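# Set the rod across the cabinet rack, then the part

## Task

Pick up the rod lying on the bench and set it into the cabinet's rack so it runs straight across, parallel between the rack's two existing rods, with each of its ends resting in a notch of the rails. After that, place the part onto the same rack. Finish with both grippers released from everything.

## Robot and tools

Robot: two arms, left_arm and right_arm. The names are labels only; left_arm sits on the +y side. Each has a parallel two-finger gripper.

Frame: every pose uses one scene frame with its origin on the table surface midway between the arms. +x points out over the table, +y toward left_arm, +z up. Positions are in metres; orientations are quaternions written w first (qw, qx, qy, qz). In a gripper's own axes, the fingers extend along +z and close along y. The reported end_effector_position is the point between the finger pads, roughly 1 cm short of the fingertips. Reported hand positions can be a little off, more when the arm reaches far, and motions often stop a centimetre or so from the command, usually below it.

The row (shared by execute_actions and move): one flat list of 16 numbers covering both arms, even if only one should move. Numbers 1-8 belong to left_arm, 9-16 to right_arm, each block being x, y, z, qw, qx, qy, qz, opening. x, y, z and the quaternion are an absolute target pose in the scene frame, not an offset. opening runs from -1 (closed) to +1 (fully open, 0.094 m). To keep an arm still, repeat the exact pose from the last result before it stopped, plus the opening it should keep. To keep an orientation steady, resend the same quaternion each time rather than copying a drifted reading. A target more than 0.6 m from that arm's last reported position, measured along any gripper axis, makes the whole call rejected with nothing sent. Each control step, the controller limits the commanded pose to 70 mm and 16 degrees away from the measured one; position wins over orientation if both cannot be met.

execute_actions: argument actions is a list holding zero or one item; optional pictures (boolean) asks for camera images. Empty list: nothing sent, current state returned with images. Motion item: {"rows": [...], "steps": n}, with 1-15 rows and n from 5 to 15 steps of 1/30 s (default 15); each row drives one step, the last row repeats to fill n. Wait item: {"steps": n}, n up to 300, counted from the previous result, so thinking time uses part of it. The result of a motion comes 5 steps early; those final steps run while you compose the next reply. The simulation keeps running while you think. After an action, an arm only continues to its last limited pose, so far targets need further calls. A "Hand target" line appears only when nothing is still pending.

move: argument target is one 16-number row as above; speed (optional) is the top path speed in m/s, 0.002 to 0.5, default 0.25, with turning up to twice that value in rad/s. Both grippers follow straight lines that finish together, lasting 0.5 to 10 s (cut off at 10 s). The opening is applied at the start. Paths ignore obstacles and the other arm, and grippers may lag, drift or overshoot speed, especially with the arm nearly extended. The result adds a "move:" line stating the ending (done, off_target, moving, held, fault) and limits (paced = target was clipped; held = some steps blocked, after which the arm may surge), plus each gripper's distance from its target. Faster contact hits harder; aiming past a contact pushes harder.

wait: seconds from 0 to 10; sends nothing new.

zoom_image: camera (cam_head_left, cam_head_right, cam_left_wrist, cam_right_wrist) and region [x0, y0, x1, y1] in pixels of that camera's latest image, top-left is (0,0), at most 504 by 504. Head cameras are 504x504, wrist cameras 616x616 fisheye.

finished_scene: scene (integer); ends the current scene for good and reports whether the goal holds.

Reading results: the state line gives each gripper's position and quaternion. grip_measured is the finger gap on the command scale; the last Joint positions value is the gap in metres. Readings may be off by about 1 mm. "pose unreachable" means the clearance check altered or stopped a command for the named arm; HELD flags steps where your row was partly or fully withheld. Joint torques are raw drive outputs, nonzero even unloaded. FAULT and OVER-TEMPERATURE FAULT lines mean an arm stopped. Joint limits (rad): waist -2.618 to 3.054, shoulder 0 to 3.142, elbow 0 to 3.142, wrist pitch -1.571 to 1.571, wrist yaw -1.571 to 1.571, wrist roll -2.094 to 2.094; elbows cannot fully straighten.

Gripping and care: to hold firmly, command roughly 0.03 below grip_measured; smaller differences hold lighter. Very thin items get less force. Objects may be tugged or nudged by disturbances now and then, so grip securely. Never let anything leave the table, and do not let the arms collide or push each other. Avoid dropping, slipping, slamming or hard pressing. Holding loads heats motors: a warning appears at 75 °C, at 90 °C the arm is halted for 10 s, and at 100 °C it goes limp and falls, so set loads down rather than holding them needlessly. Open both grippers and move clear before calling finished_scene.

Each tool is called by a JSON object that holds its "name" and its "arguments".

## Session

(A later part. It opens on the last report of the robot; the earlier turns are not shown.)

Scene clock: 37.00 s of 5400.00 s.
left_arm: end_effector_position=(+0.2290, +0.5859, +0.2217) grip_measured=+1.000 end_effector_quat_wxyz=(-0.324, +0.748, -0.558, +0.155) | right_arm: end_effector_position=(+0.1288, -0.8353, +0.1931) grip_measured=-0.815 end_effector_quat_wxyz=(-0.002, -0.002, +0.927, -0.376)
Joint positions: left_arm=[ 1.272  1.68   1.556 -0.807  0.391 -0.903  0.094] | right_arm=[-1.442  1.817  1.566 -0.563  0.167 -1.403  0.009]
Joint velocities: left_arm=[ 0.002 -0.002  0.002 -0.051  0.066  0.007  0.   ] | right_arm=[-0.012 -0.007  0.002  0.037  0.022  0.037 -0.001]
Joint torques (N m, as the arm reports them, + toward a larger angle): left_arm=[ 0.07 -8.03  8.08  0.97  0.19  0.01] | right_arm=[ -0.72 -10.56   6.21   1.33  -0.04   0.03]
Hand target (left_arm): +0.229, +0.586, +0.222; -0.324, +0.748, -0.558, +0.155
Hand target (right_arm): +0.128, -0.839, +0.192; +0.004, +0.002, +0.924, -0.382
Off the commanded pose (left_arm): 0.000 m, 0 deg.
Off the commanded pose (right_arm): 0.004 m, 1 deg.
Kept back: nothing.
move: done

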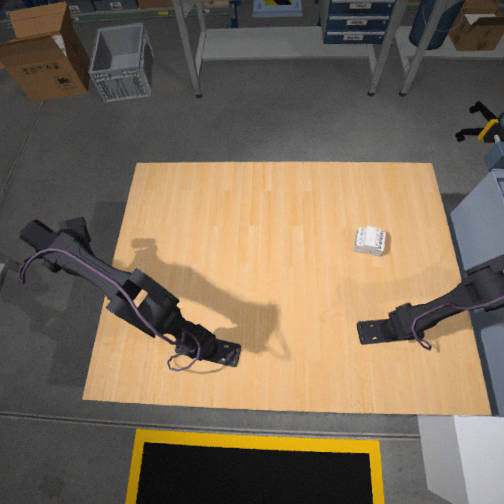

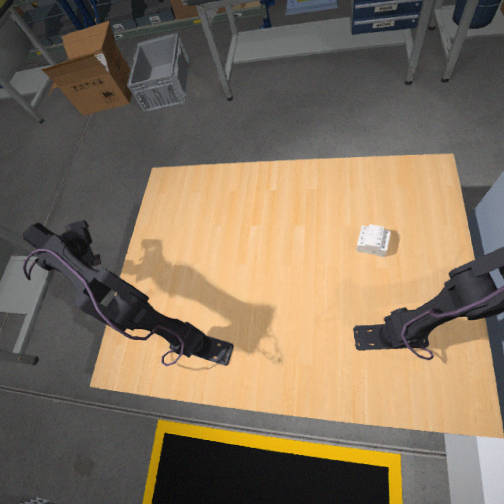

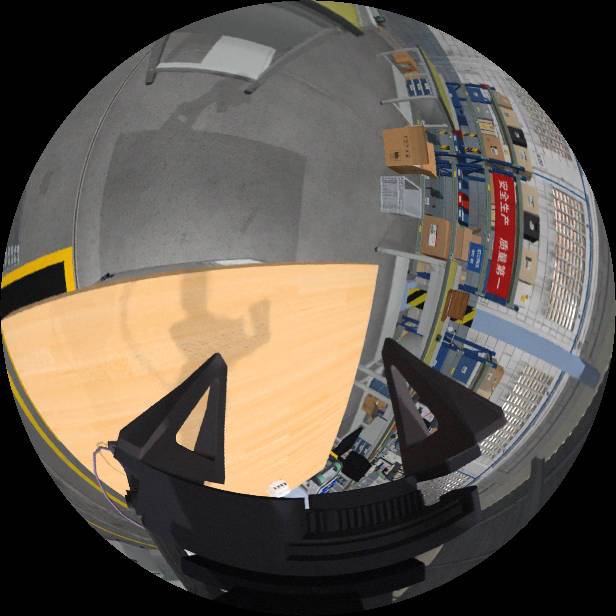

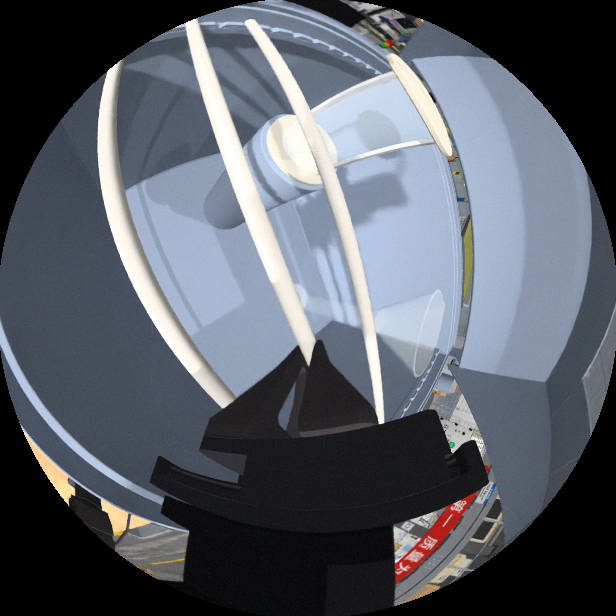

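Release, retreat and inspect.

{"name": "move", "arguments": {"target": [0.2290,0.5859,0.2217,-0.324,0.748,-0.558,0.155,1, 0.128,-0.837,0.203,0,0,0.924,-0.382,-0.6], "speed": 0.015}}

{"name": "move", "arguments": {"target": [0.2290,0.5859,0.2217,-0.324,0.748,-0.558,0.155,1, 0.128,-0.805,0.245,0,0,0.924,-0.382,-0.6], "speed": 0.04}}

{"name": "move", "arguments": {"target": [0.2290,0.5859,0.2217,-0.324,0.748,-0.558,0.155,1, 0.10,-0.775,0.31,0,0,0.924,-0.382,1], "speed": 0.1}}

Scene clock: 38.13 s of 5400.00 s.
left_arm: end_effector_position=(+0.2290, +0.5859, +0.2217) grip_measured=+1.000 end_effector_quat_wxyz=(-0.324, +0.748, -0.558, +0.155) | right_arm: end_effector_position=(+0.1288, -0.8353, +0.1931) grip_measured=-0.602 end_effector_quat_wxyz=(-0.002, -0.002, +0.927, -0.376)
Joint positions: left_arm=[ 1.272  1.68   1.556 -0.807  0.391 -0.903  0.094] | right_arm=[-1.442  1.817  1.566 -0.563  0.167 -1.403  0.019]
Joint velocities: left_arm=[-0.007 -0.002 -0.002  0.022 -0.095 -0.022  0.   ] | right_arm=[ 0.002  0.007 -0.007 -0.007  0.022 -0.022 -0.001]
Joint torques (N m, as the arm reports them, + toward a larger angle): left_arm=[ 0.07 -8.03  8.05  0.98  0.18  0.  ] | right_arm=[ -0.4  -11.21   8.86   1.     0.03  -0.02]
Hand target (left_arm): +0.229, +0.586, +0.222; -0.324, +0.748, -0.558, +0.155
Hand target (right_arm): +0.128, -0.837, +0.203; +0.000, -0.000, +0.924, -0.382
Off the commanded pose (left_arm): 0.000 m, 0 deg.
Off the commanded pose (right_arm): 0.010 m, 1 deg.
Kept back: nothing.
move: done

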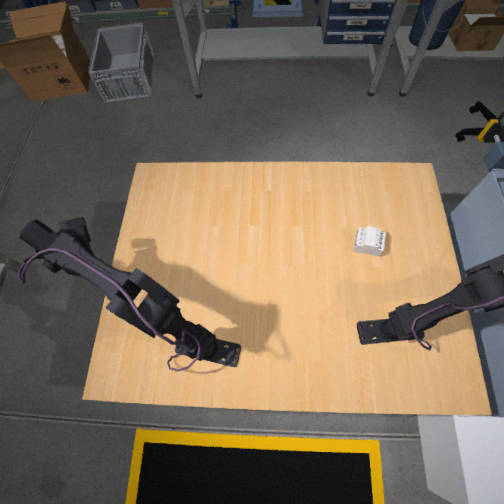

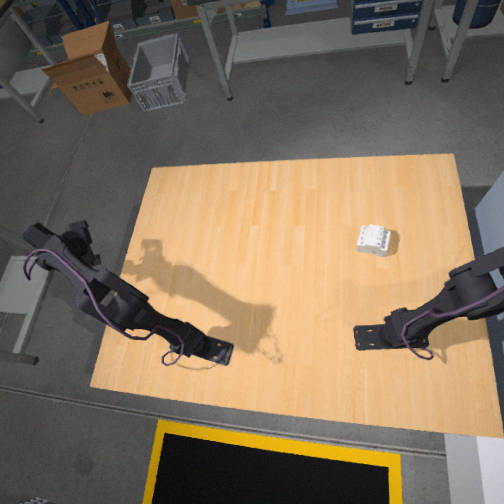

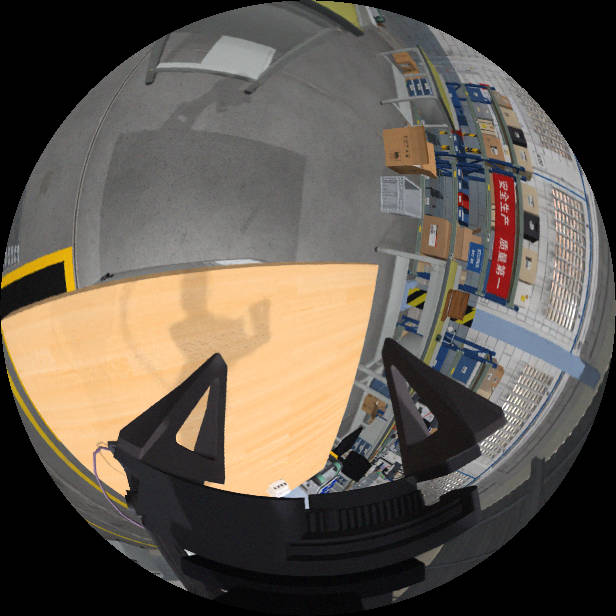

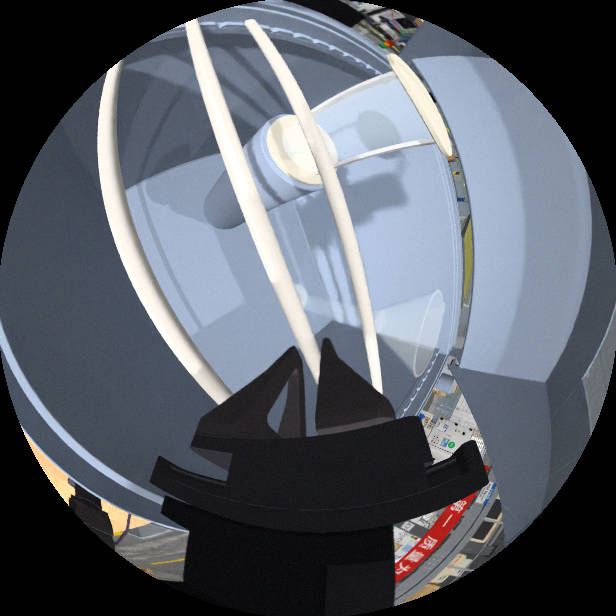

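Scene clock: 39.93 s of 5400.00 s.
left_arm: end_effector_position=(+0.2290, +0.5859, +0.2217) grip_measured=+1.000 end_effector_quat_wxyz=(-0.324, +0.748, -0.558, +0.155) | right_arm: end_effector_position=(+0.1256, -0.8078, +0.2236) grip_measured=-0.602 end_effector_quat_wxyz=(-0.005, -0.006, +0.931, -0.366)
Joint positions: left_arm=[ 1.272  1.68   1.556 -0.807  0.391 -0.903  0.094] | right_arm=[-1.433  1.733  1.601 -0.706  0.174 -1.401  0.019]
Joint velocities: left_arm=[-0.002 -0.002 -0.012  0.037 -0.022 -0.007  0.   ] | right_arm=[ 0.002  0.012 -0.012 -0.095  0.037  0.081 -0.   ]
Joint torques (N m, as the arm reports them, + toward a larger angle): left_arm=[ 0.05 -8.01  8.1   0.96  0.18  0.01] | right_arm=[  0.62 -12.39   9.14   1.03   0.15   0.18]
Hand target (left_arm): +0.229, +0.586, +0.222; -0.324, +0.748, -0.558, +0.155
Hand target (right_arm): +0.128, -0.804, +0.244; +0.000, -0.000, +0.924, -0.382
Off the commanded pose (left_arm): 0.000 m, 0 deg.
Off the commanded pose (right_arm): 0.022 m, 2 deg.
Kept back: nothing.
move: off_target (right_arm)

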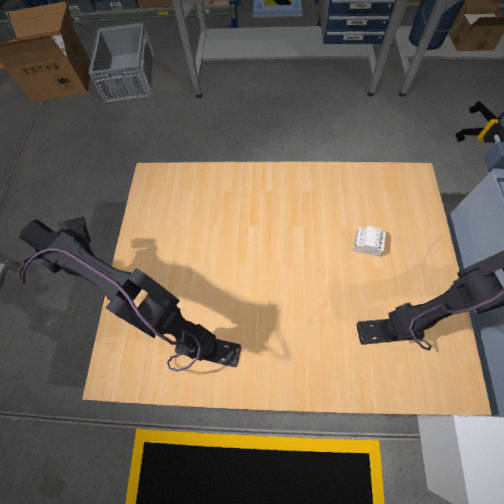

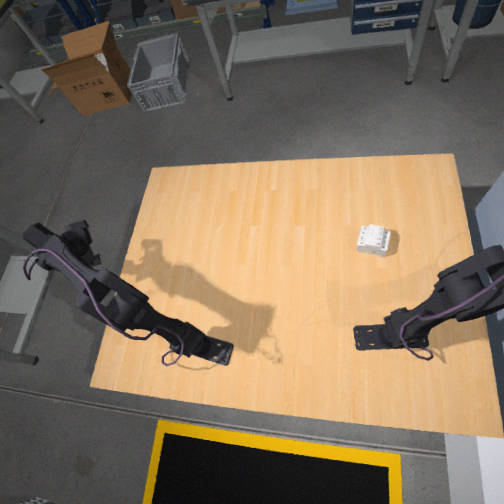

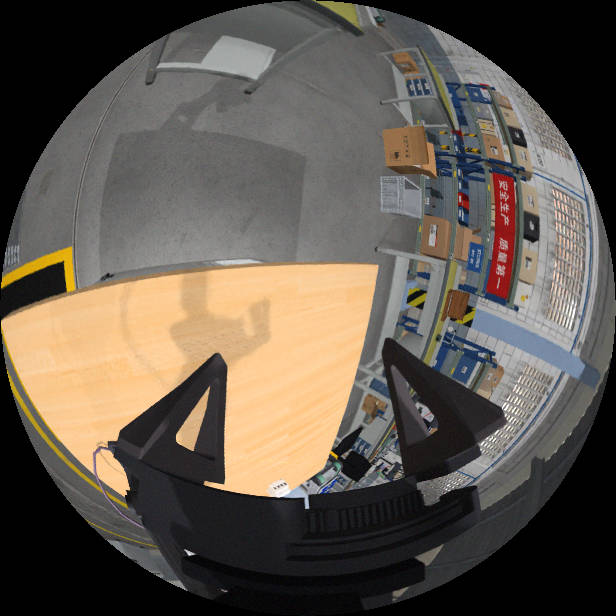

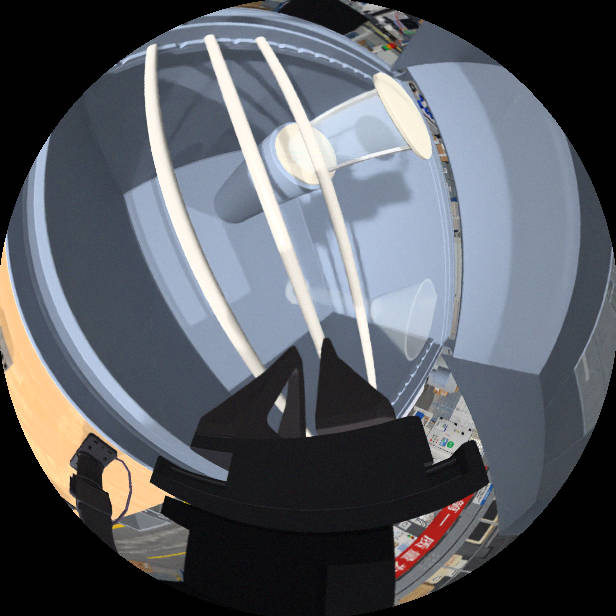

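Scene clock: 41.47 s of 5400.00 s.
left_arm: end_effector_position=(+0.2290, +0.5859, +0.2217) grip_measured=+1.000 end_effector_quat_wxyz=(-0.324, +0.748, -0.558, +0.155) | right_arm: end_effector_position=(+0.1030, -0.7780, +0.2928) grip_measured=+1.000 end_effector_quat_wxyz=(-0.007, -0.001, +0.929, -0.369)
Joint positions: left_arm=[ 1.272  1.68   1.556 -0.807  0.391 -0.903  0.094] | right_arm=[-1.473  1.659  1.794 -0.962  0.155 -1.426  0.094]
Joint velocities: left_arm=[ 0.017 -0.012  0.012  0.022  0.037  0.051  0.   ] | right_arm=[ 0.002  0.012  0.007 -0.007  0.007  0.037  0.   ]
Joint torques (N m, as the arm reports them, + toward a larger angle): left_arm=[ 0.04 -8.06  8.06  0.98  0.19  0.01] | right_arm=[ -0.83 -10.52   8.39   1.07  -0.14  -0.03]
Hand target (left_arm): +0.229, +0.586, +0.222; -0.324, +0.748, -0.558, +0.155
Hand target (right_arm): +0.100, -0.773, +0.309; -0.000, +0.000, +0.924, -0.382
Off the commanded pose (left_arm): 0.000 m, 0 deg.
Off the commanded pose (right_arm): 0.018 m, 2 deg.
Kept back: nothing.
move: off_target (right_arm)

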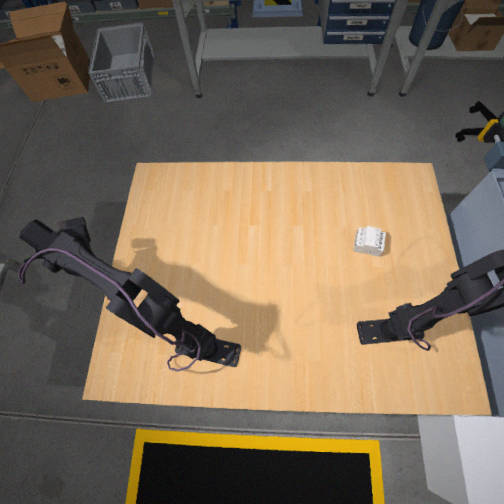

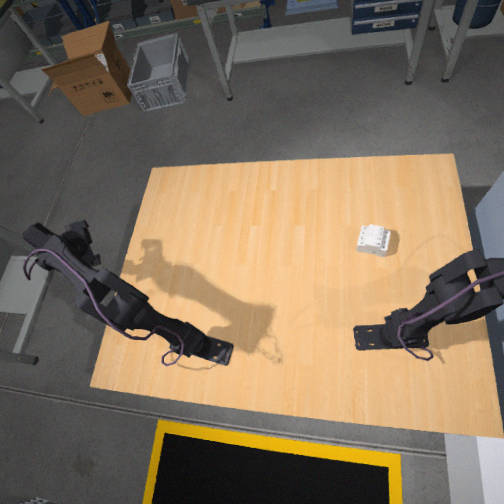

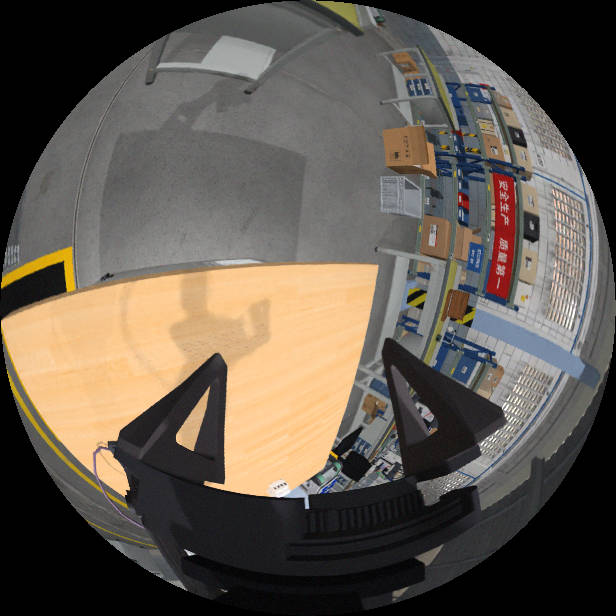

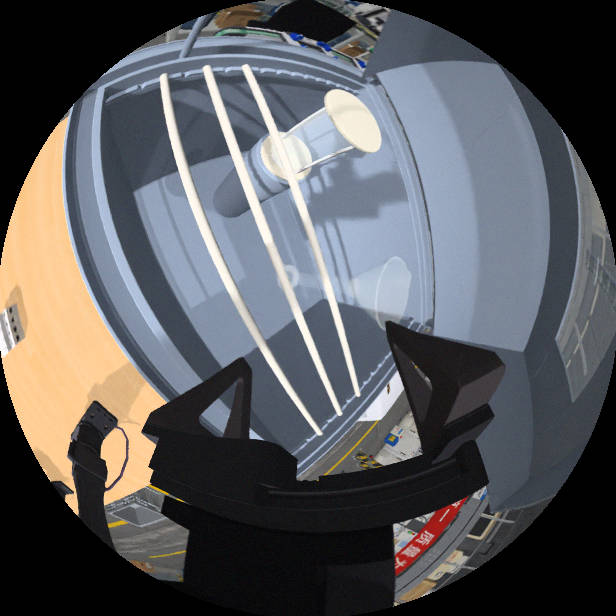

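{"name": "zoom_image", "arguments": {"camera": "cam_right_wrist", "region": [295,365,385,455]}}

{"name": "zoom_image", "arguments": {"camera": "cam_right_wrist", "region": [140,45,270,105]}}

{"name": "zoom_image", "arguments": {"camera": "cam_head_left", "region": [330,200,410,280]}}

Region (295, 365, 385, 455) of cam_right_wrist's 616x616 image, scaled by 5.600, with more detail than that image has.

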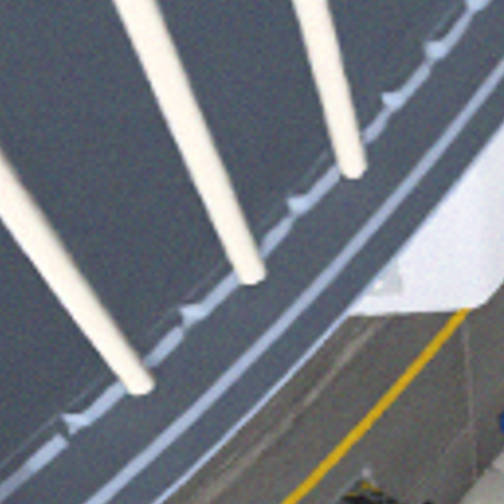

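Region (140, 45, 270, 105) of cam_right_wrist's 616x616 image, scaled by 3.877, with more detail than that image has; it fills the top 233 rows of this view, and the rest is white.

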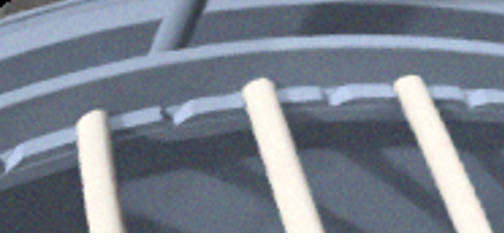

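Region (330, 200, 410, 280) of cam_head_left's 504x504 image, scaled by 6.300, with more detail than that image has.

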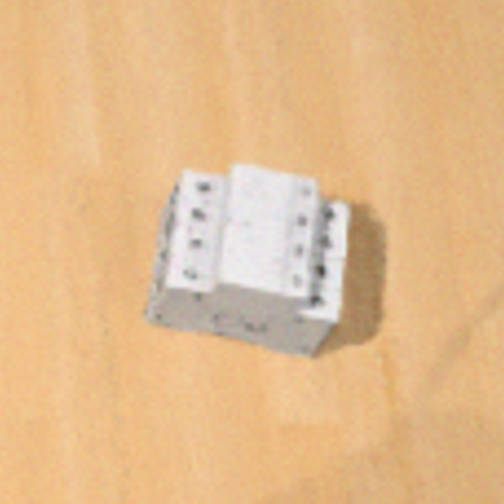

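{"name": "move", "arguments": {"target": [0.2290,0.5859,0.2217,-0.324,0.748,-0.558,0.155,1, 0.25,-0.52,0.33,0.37,0.348,0.84,-0.153,0.4], "speed": 0.3}}

{"name": "move", "arguments": {"target": [0.2290,0.5859,0.2217,-0.324,0.748,-0.558,0.155,1, 0.30,-0.305,0.12,0.398,0.087,0.906,-0.038,0.4], "speed": 0.25}}

Scene clock: 44.60 s of 5400.00 s.
left_arm: end_effector_position=(+0.2290, +0.5859, +0.2217) grip_measured=+1.000 end_effector_quat_wxyz=(-0.324, +0.748, -0.558, +0.155) | right_arm: end_effector_position=(+0.2522, -0.5241, +0.3216) grip_measured=+0.402 end_effector_quat_wxyz=(+0.357, +0.349, +0.854, -0.147)
Joint positions: left_arm=[ 1.272  1.68   1.556 -0.807  0.391 -0.903  0.094] | right_arm=[-0.78   1.099  1.458 -1.139  0.078  0.075  0.066]
Joint velocities: left_arm=[-0.002 -0.017 -0.012 -0.037  0.081  0.022  0.   ] | right_arm=[ 0.002 -0.002 -0.007 -0.022  0.007  0.051 -0.001]
Joint torques (N m, as the arm reports them, + toward a larger angle): left_arm=[ 0.03 -8.04  8.08  0.96  0.19  0.01] | right_arm=[ 0.72 -3.49  5.43  1.35  0.03  0.1 ]
Hand target (left_arm): +0.229, +0.586, +0.222; -0.324, +0.748, -0.558, +0.155
Hand target (right_arm): +0.252, -0.523, +0.328; +0.373, +0.350, +0.845, -0.155
Off the commanded pose (left_arm): 0.000 m, 0 deg.
Off the commanded pose (right_arm): 0.010 m, 2 deg.
Kept back: nothing.
move: done

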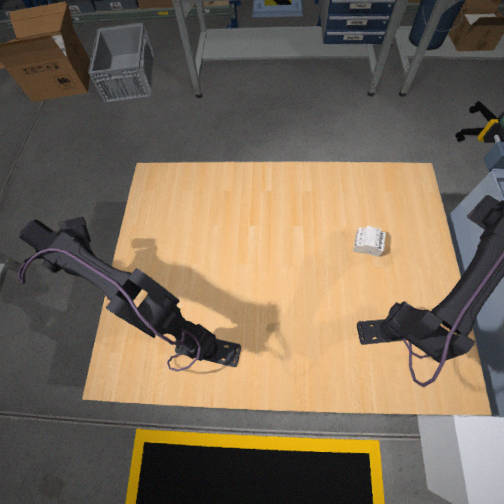

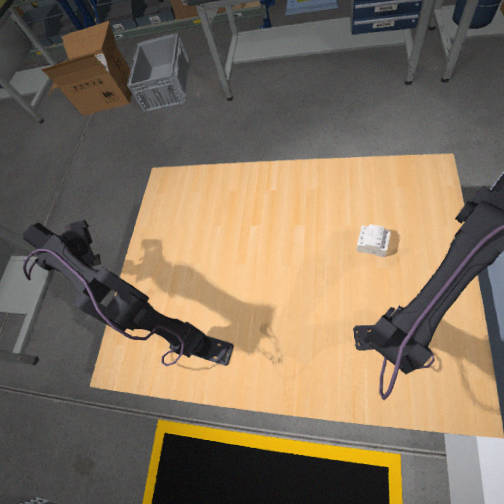

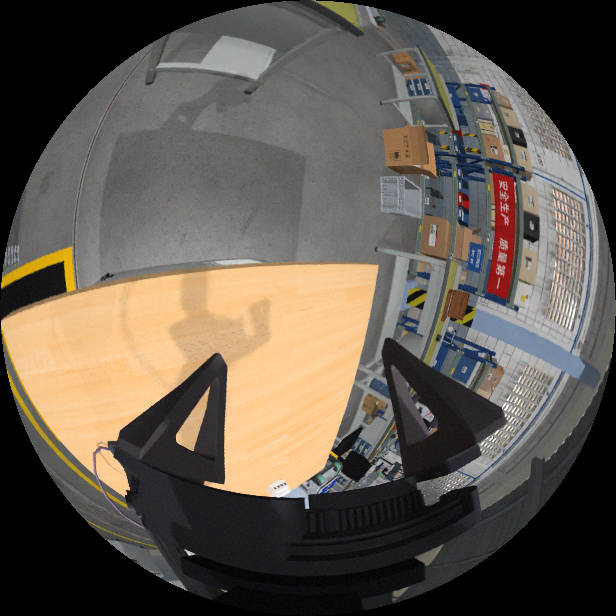

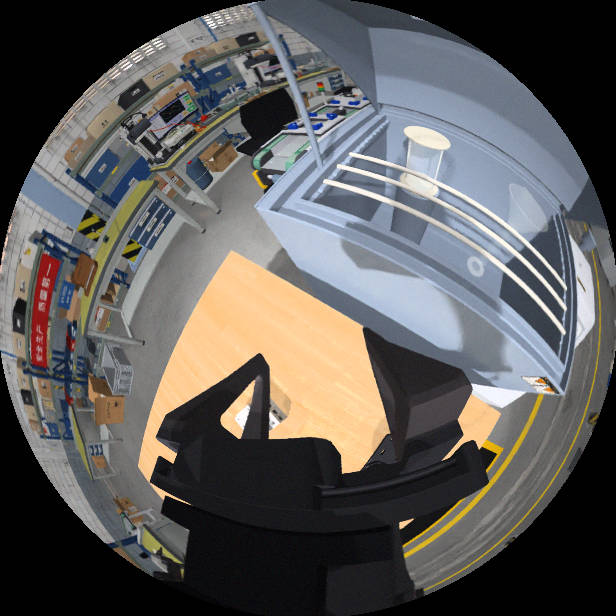

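Scene clock: 46.63 s of 5400.00 s.
left_arm: end_effector_position=(+0.2290, +0.5859, +0.2217) grip_measured=+1.000 end_effector_quat_wxyz=(-0.324, +0.748, -0.558, +0.155) | right_arm: end_effector_position=(+0.3029, -0.3088, +0.1222) grip_measured=+0.402 end_effector_quat_wxyz=(+0.399, +0.084, +0.913, -0.033)
Joint positions: left_arm=[ 1.272  1.68   1.556 -0.807  0.391 -0.903  0.094] | right_arm=[ 0.24   0.86   0.525 -0.486  0.377  0.385  0.066]
Joint velocities: left_arm=[-0.007 -0.017  0.002  0.022  0.007 -0.022  0.   ] | right_arm=[ 0.002 -0.012 -0.032  0.051  0.007 -0.022 -0.   ]
Joint torques (N m, as the arm reports them, + toward a larger angle): left_arm=[ 0.09 -8.02  8.05  0.98  0.19  0.02] | right_arm=[0.58 0.87 6.62 1.29 0.29 0.12]
Hand target (left_arm): +0.229, +0.586, +0.222; -0.324, +0.748, -0.558, +0.155
Hand target (right_arm): +0.306, -0.309, +0.120; +0.401, +0.087, +0.911, -0.039
Off the commanded pose (left_arm): 0.000 m, 0 deg.
Off the commanded pose (right_arm): 0.005 m, 1 deg.
Kept back: nothing.
move: done

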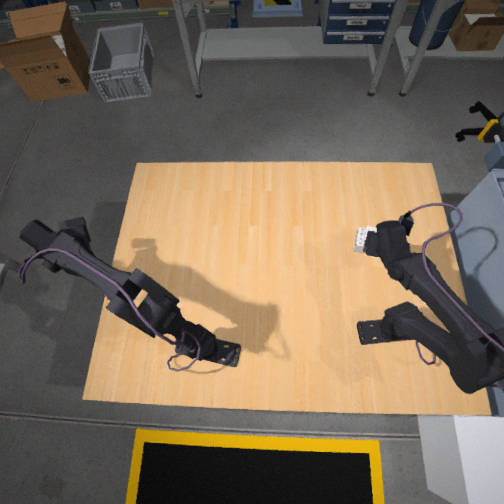

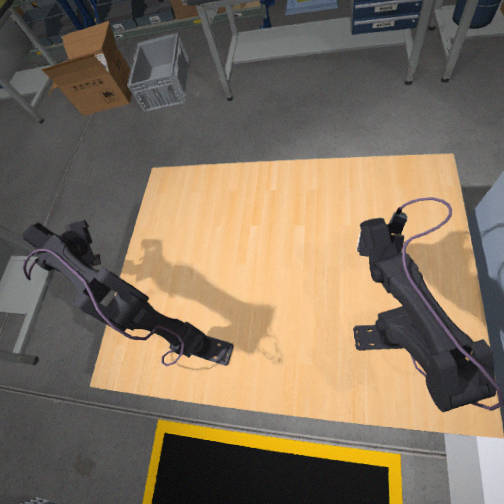

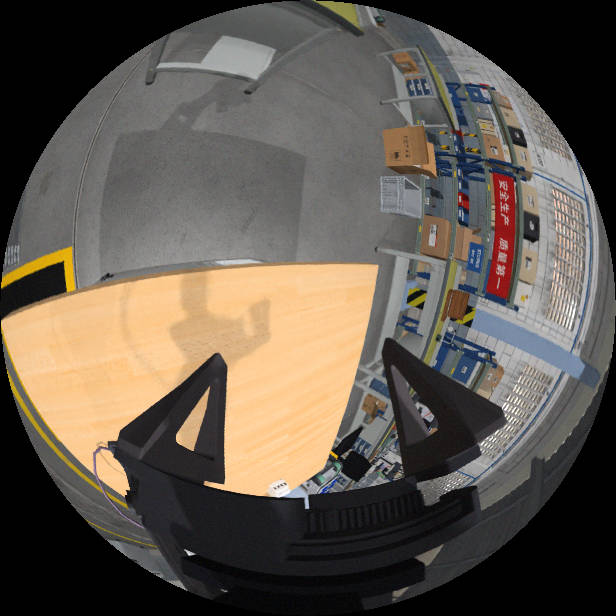

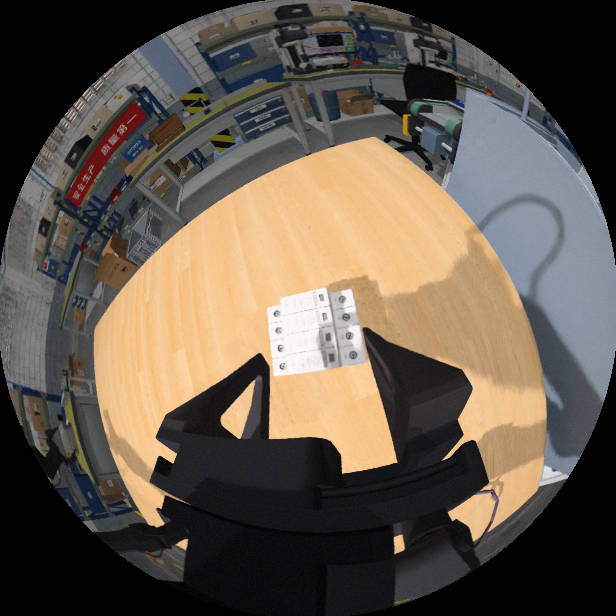

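{"name": "move", "arguments": {"target": [0.2290,0.5859,0.2217,-0.324,0.748,-0.558,0.155,1, 0.315,-0.297,0.088,0.397,0.105,0.904,-0.046,0.4], "speed": 0.06}}

Scene clock: 48.07 s of 5400.00 s.
left_arm: end_effector_position=(+0.2290, +0.5859, +0.2217) grip_measured=+1.000 end_effector_quat_wxyz=(-0.324, +0.748, -0.558, +0.155) | right_arm: end_effector_position=(+0.3142, -0.2971, +0.0890) grip_measured=+0.402 end_effector_quat_wxyz=(+0.394, +0.103, +0.912, -0.042)
Joint positions: left_arm=[ 1.272  1.68   1.556 -0.807  0.391 -0.903  0.094] | right_arm=[ 0.309  1.011  0.459 -0.312  0.448  0.477  0.066]
Joint velocities: left_arm=[-0.002 -0.007 -0.007 -0.022 -0.022 -0.051  0.   ] | right_arm=[-0.007  0.002  0.012  0.051 -0.007  0.037 -0.   ]
Joint torques (N m, as the arm reports them, + toward a larger angle): left_arm=[ 0.07 -8.01  8.04  0.98  0.19  0.01] | right_arm=[ 0.6  -0.9   6.17  1.2   0.34  0.08]
Hand target (left_arm): +0.229, +0.586, +0.222; -0.324, +0.748, -0.558, +0.155
Hand target (right_arm): +0.316, -0.297, +0.088; +0.399, +0.106, +0.910, -0.046
Off the commanded pose (left_arm): 0.000 m, 0 deg.
Off the commanded pose (right_arm): 0.001 m, 1 deg.
Kept back: nothing.
move: done

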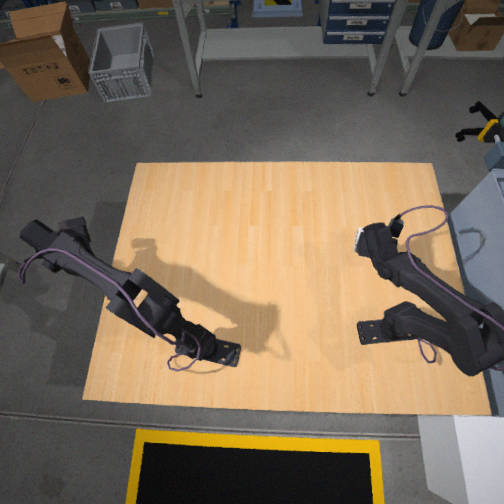

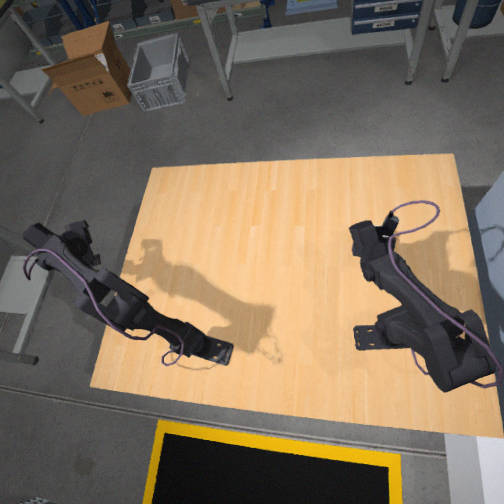

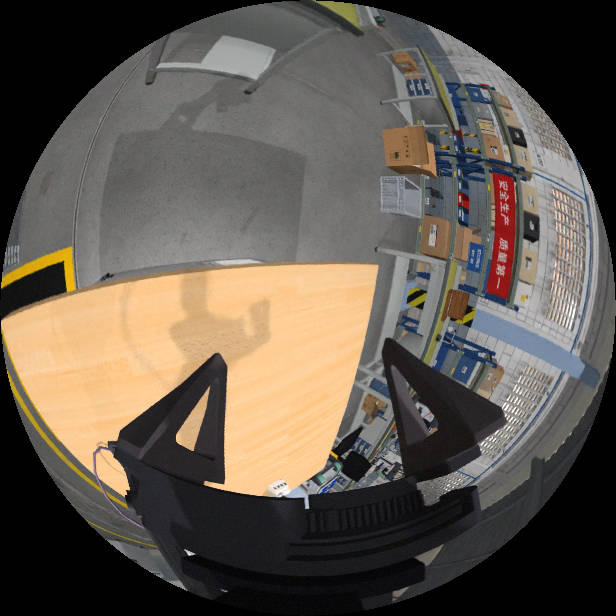

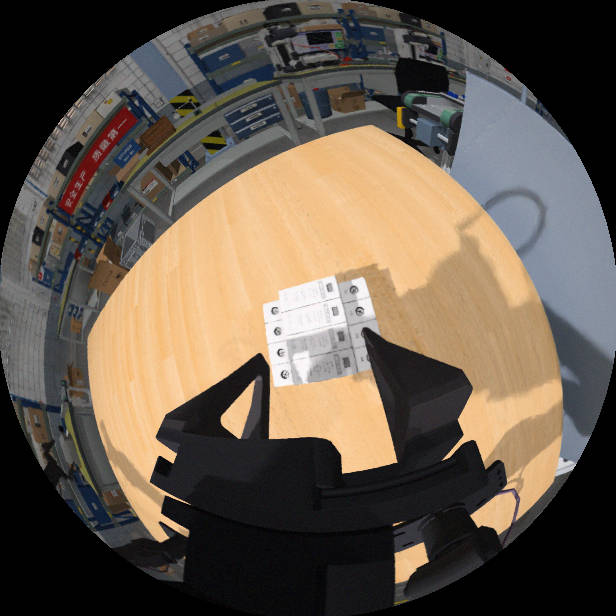

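Well centered; tips need to be ~1.5 cm further forward.

{"name": "move", "arguments": {"target": [0.2290,0.5859,0.2217,-0.324,0.748,-0.558,0.155,1, 0.333,-0.302,0.062,0.397,0.105,0.904,-0.046,0.4], "speed": 0.03}}

Scene clock: 49.73 s of 5400.00 s.
left_arm: end_effector_position=(+0.2290, +0.5859, +0.2217) grip_measured=+1.000 end_effector_quat_wxyz=(-0.324, +0.748, -0.558, +0.155) | right_arm: end_effector_position=(+0.3324, -0.2996, +0.0652) grip_measured=+0.402 end_effector_quat_wxyz=(+0.399, +0.106, +0.910, -0.043)
Joint positions: left_arm=[ 1.272  1.68   1.556 -0.807  0.391 -0.903  0.094] | right_arm=[ 0.264  1.152  0.409 -0.097  0.428  0.442  0.066]
Joint velocities: left_arm=[ 0.017  0.002  0.007 -0.007  0.051 -0.022  0.   ] | right_arm=[ 0.012 -0.002 -0.002 -0.022 -0.037  0.022  0.001]
Joint torques (N m, as the arm reports them, + toward a larger angle): left_arm=[ 0.06 -8.02  8.08  0.97  0.18  0.02] | right_arm=[-1.02 -1.95  5.48  1.2   0.17 -0.1 ]
Hand target (left_arm): +0.229, +0.586, +0.222; -0.324, +0.748, -0.558, +0.155
Hand target (right_arm): +0.333, -0.302, +0.062; +0.399, +0.106, +0.910, -0.046
Off the commanded pose (left_arm): 0.000 m, 0 deg.
Off the commanded pose (right_arm): 0.004 m, 0 deg.
Kept back: nothing.
move: done

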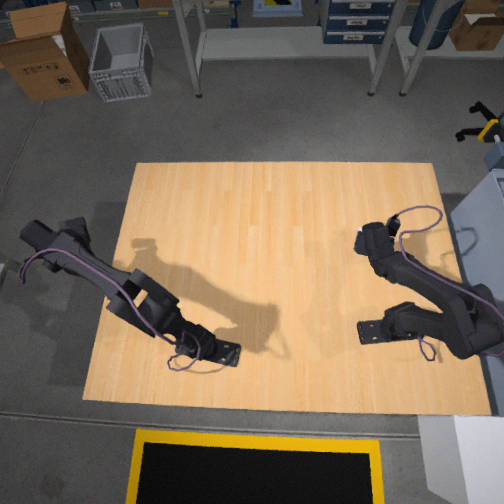

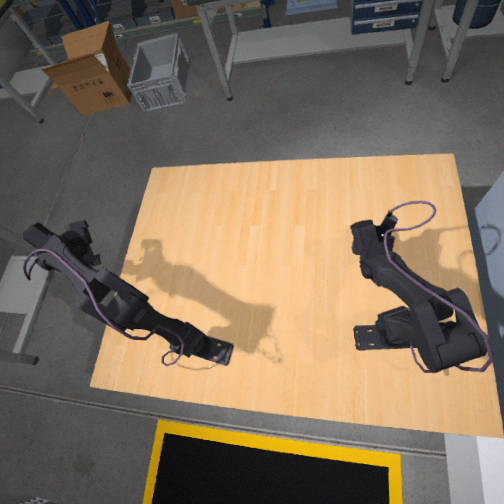

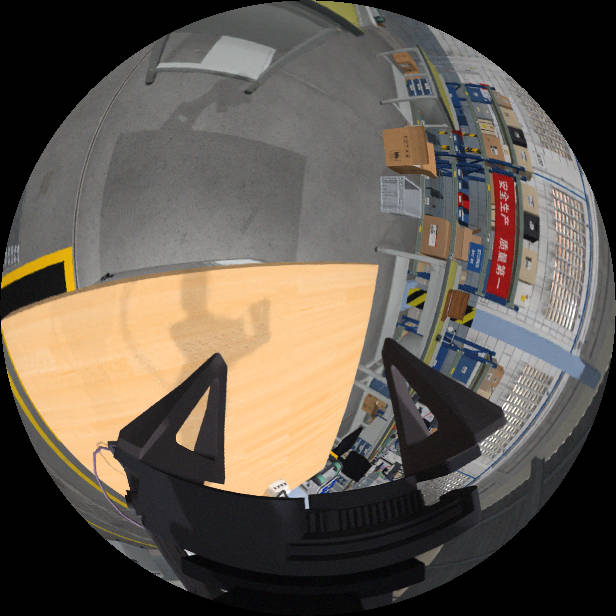

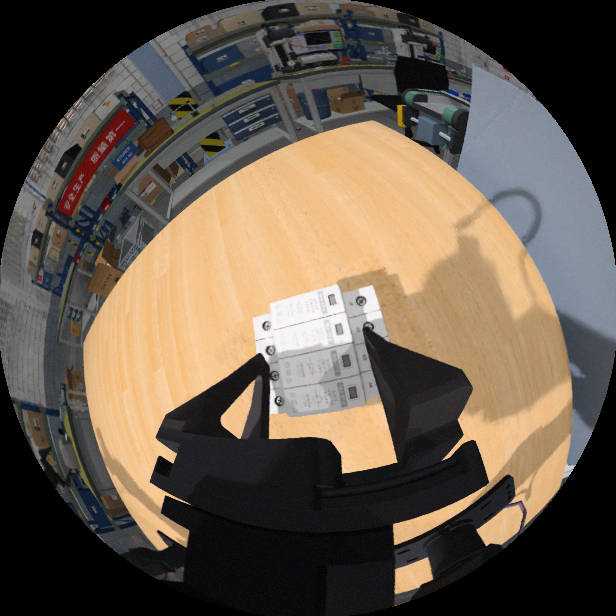

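{"name": "move", "arguments": {"target": [0.2290,0.5859,0.2217,-0.324,0.748,-0.558,0.155,1, 0.336,-0.302,0.057,0.397,0.105,0.904,-0.046,0.2], "speed": 0.015}}

{"name": "move", "arguments": {"target": [0.2290,0.5859,0.2217,-0.324,0.748,-0.558,0.155,1, 0.336,-0.302,0.061,0.397,0.105,0.904,-0.046,-0.1], "speed": 0.015}}

Scene clock: 50.83 s of 5400.00 s.
left_arm: end_effector_position=(+0.2290, +0.5859, +0.2217) grip_measured=+1.000 end_effector_quat_wxyz=(-0.324, +0.748, -0.558, +0.155) | right_arm: end_effector_position=(+0.3380, -0.2988, +0.0651) grip_measured=+0.202 end_effector_quat_wxyz=(+0.406, +0.108, +0.907, -0.041)
Joint positions: left_arm=[ 1.272  1.68   1.556 -0.807  0.391 -0.903  0.094] | right_arm=[ 0.259  1.176  0.409 -0.055  0.427  0.437  0.056]
Joint velocities: left_arm=[-0.012 -0.012 -0.017  0.007  0.037  0.051  0.   ] | right_arm=[-0.012  0.002  0.012 -0.007  0.051  0.037 -0.   ]
Joint torques (N m, as the arm reports them, + toward a larger angle): left_arm=[ 0.08 -8.03  8.05  0.98  0.18  0.  ] | right_arm=[-0.95 -1.49  4.85  1.24  0.11 -0.17]
Hand target (left_arm): +0.229, +0.586, +0.222; -0.324, +0.748, -0.558, +0.155
Hand target (right_arm): +0.336, -0.302, +0.057; +0.399, +0.106, +0.910, -0.046
Off the commanded pose (left_arm): 0.000 m, 0 deg.
Off the commanded pose (right_arm): 0.009 m, 1 deg.
Kept back: nothing.
move: done

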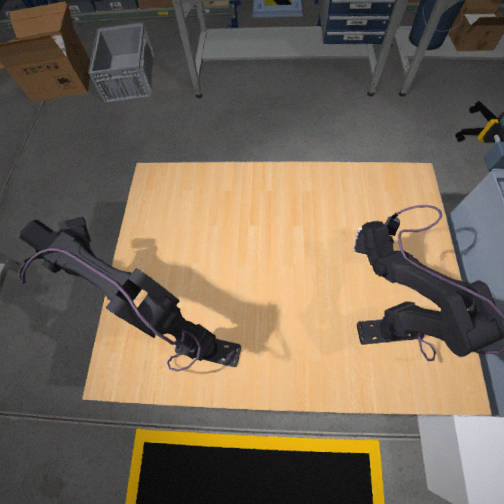

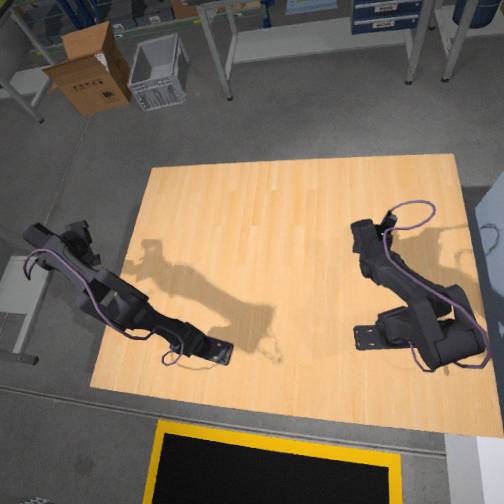

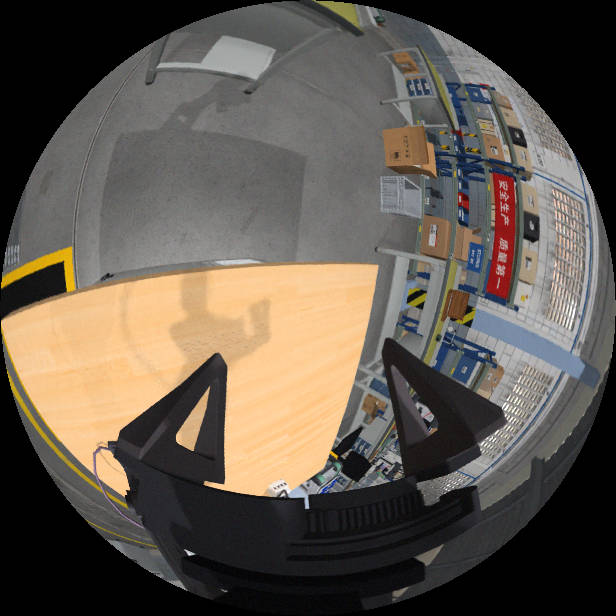

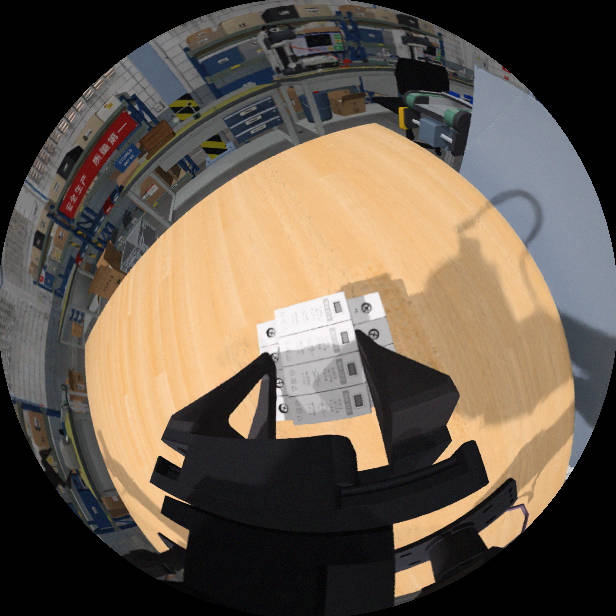

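Scene clock: 51.67 s of 5400.00 s.
left_arm: end_effector_position=(+0.2290, +0.5859, +0.2217) grip_measured=+1.000 end_effector_quat_wxyz=(-0.324, +0.748, -0.558, +0.155) | right_arm: end_effector_position=(+0.3377, -0.3002, +0.0651) grip_measured=-0.052 end_effector_quat_wxyz=(+0.406, +0.108, +0.906, -0.045)
Joint positions: left_arm=[ 1.272  1.68   1.556 -0.807  0.391 -0.903  0.094] | right_arm=[ 0.258  1.176  0.409 -0.058  0.433  0.434  0.045]
Joint velocities: left_arm=[-0.007  0.007 -0.012  0.007  0.081 -0.022  0.   ] | right_arm=[-0.002 -0.017  0.002 -0.051 -0.007 -0.037  0.001]
Joint torques (N m, as the arm reports them, + toward a larger angle): left_arm=[ 0.05 -8.05  8.07  0.97  0.19  0.01] | right_arm=[-0.75 -2.63  6.06  1.07  0.06 -0.04]
Hand target (left_arm): +0.229, +0.586, +0.222; -0.324, +0.748, -0.558, +0.155
Hand target (right_arm): +0.336, -0.302, +0.061; +0.399, +0.106, +0.909, -0.046
Off the commanded pose (left_arm): 0.000 m, 0 deg.
Off the commanded pose (right_arm): 0.005 m, 1 deg.
Kept back: nothing.
move: done

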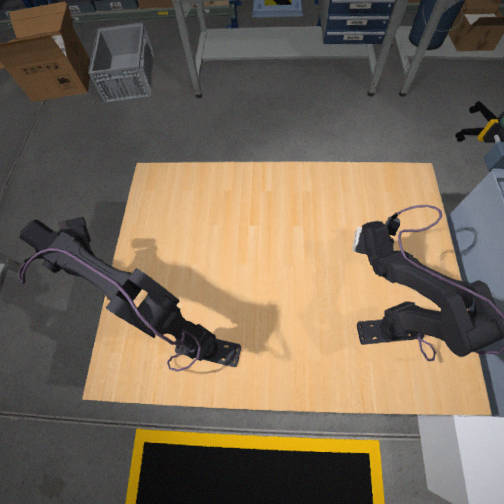

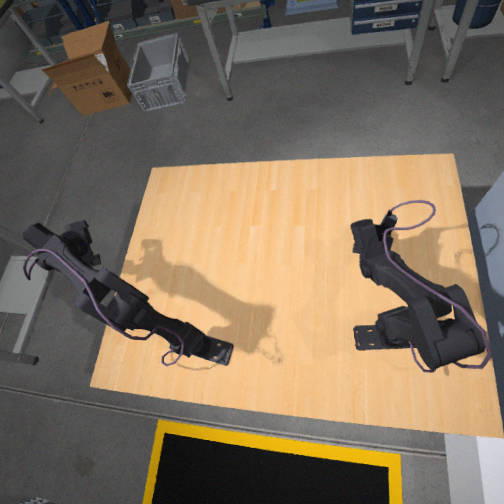

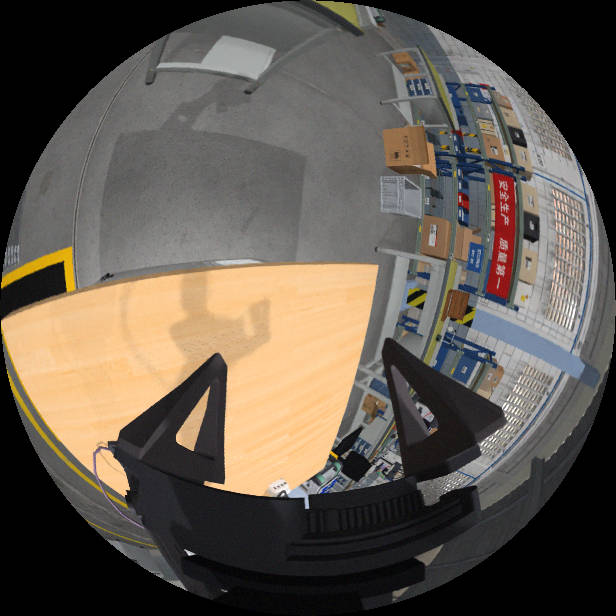

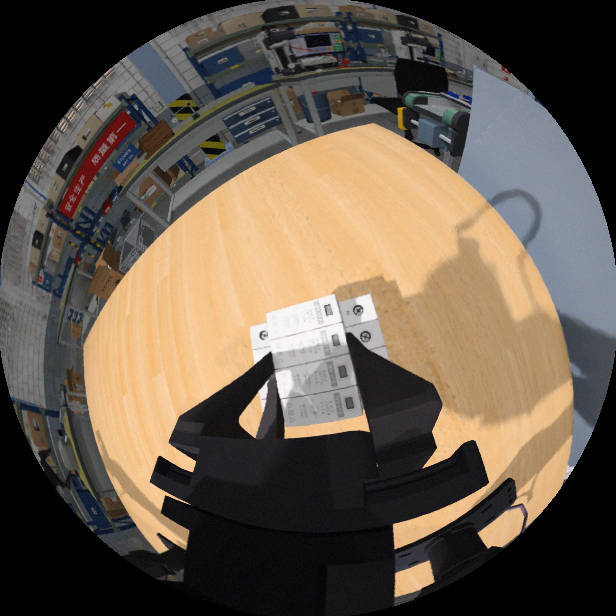

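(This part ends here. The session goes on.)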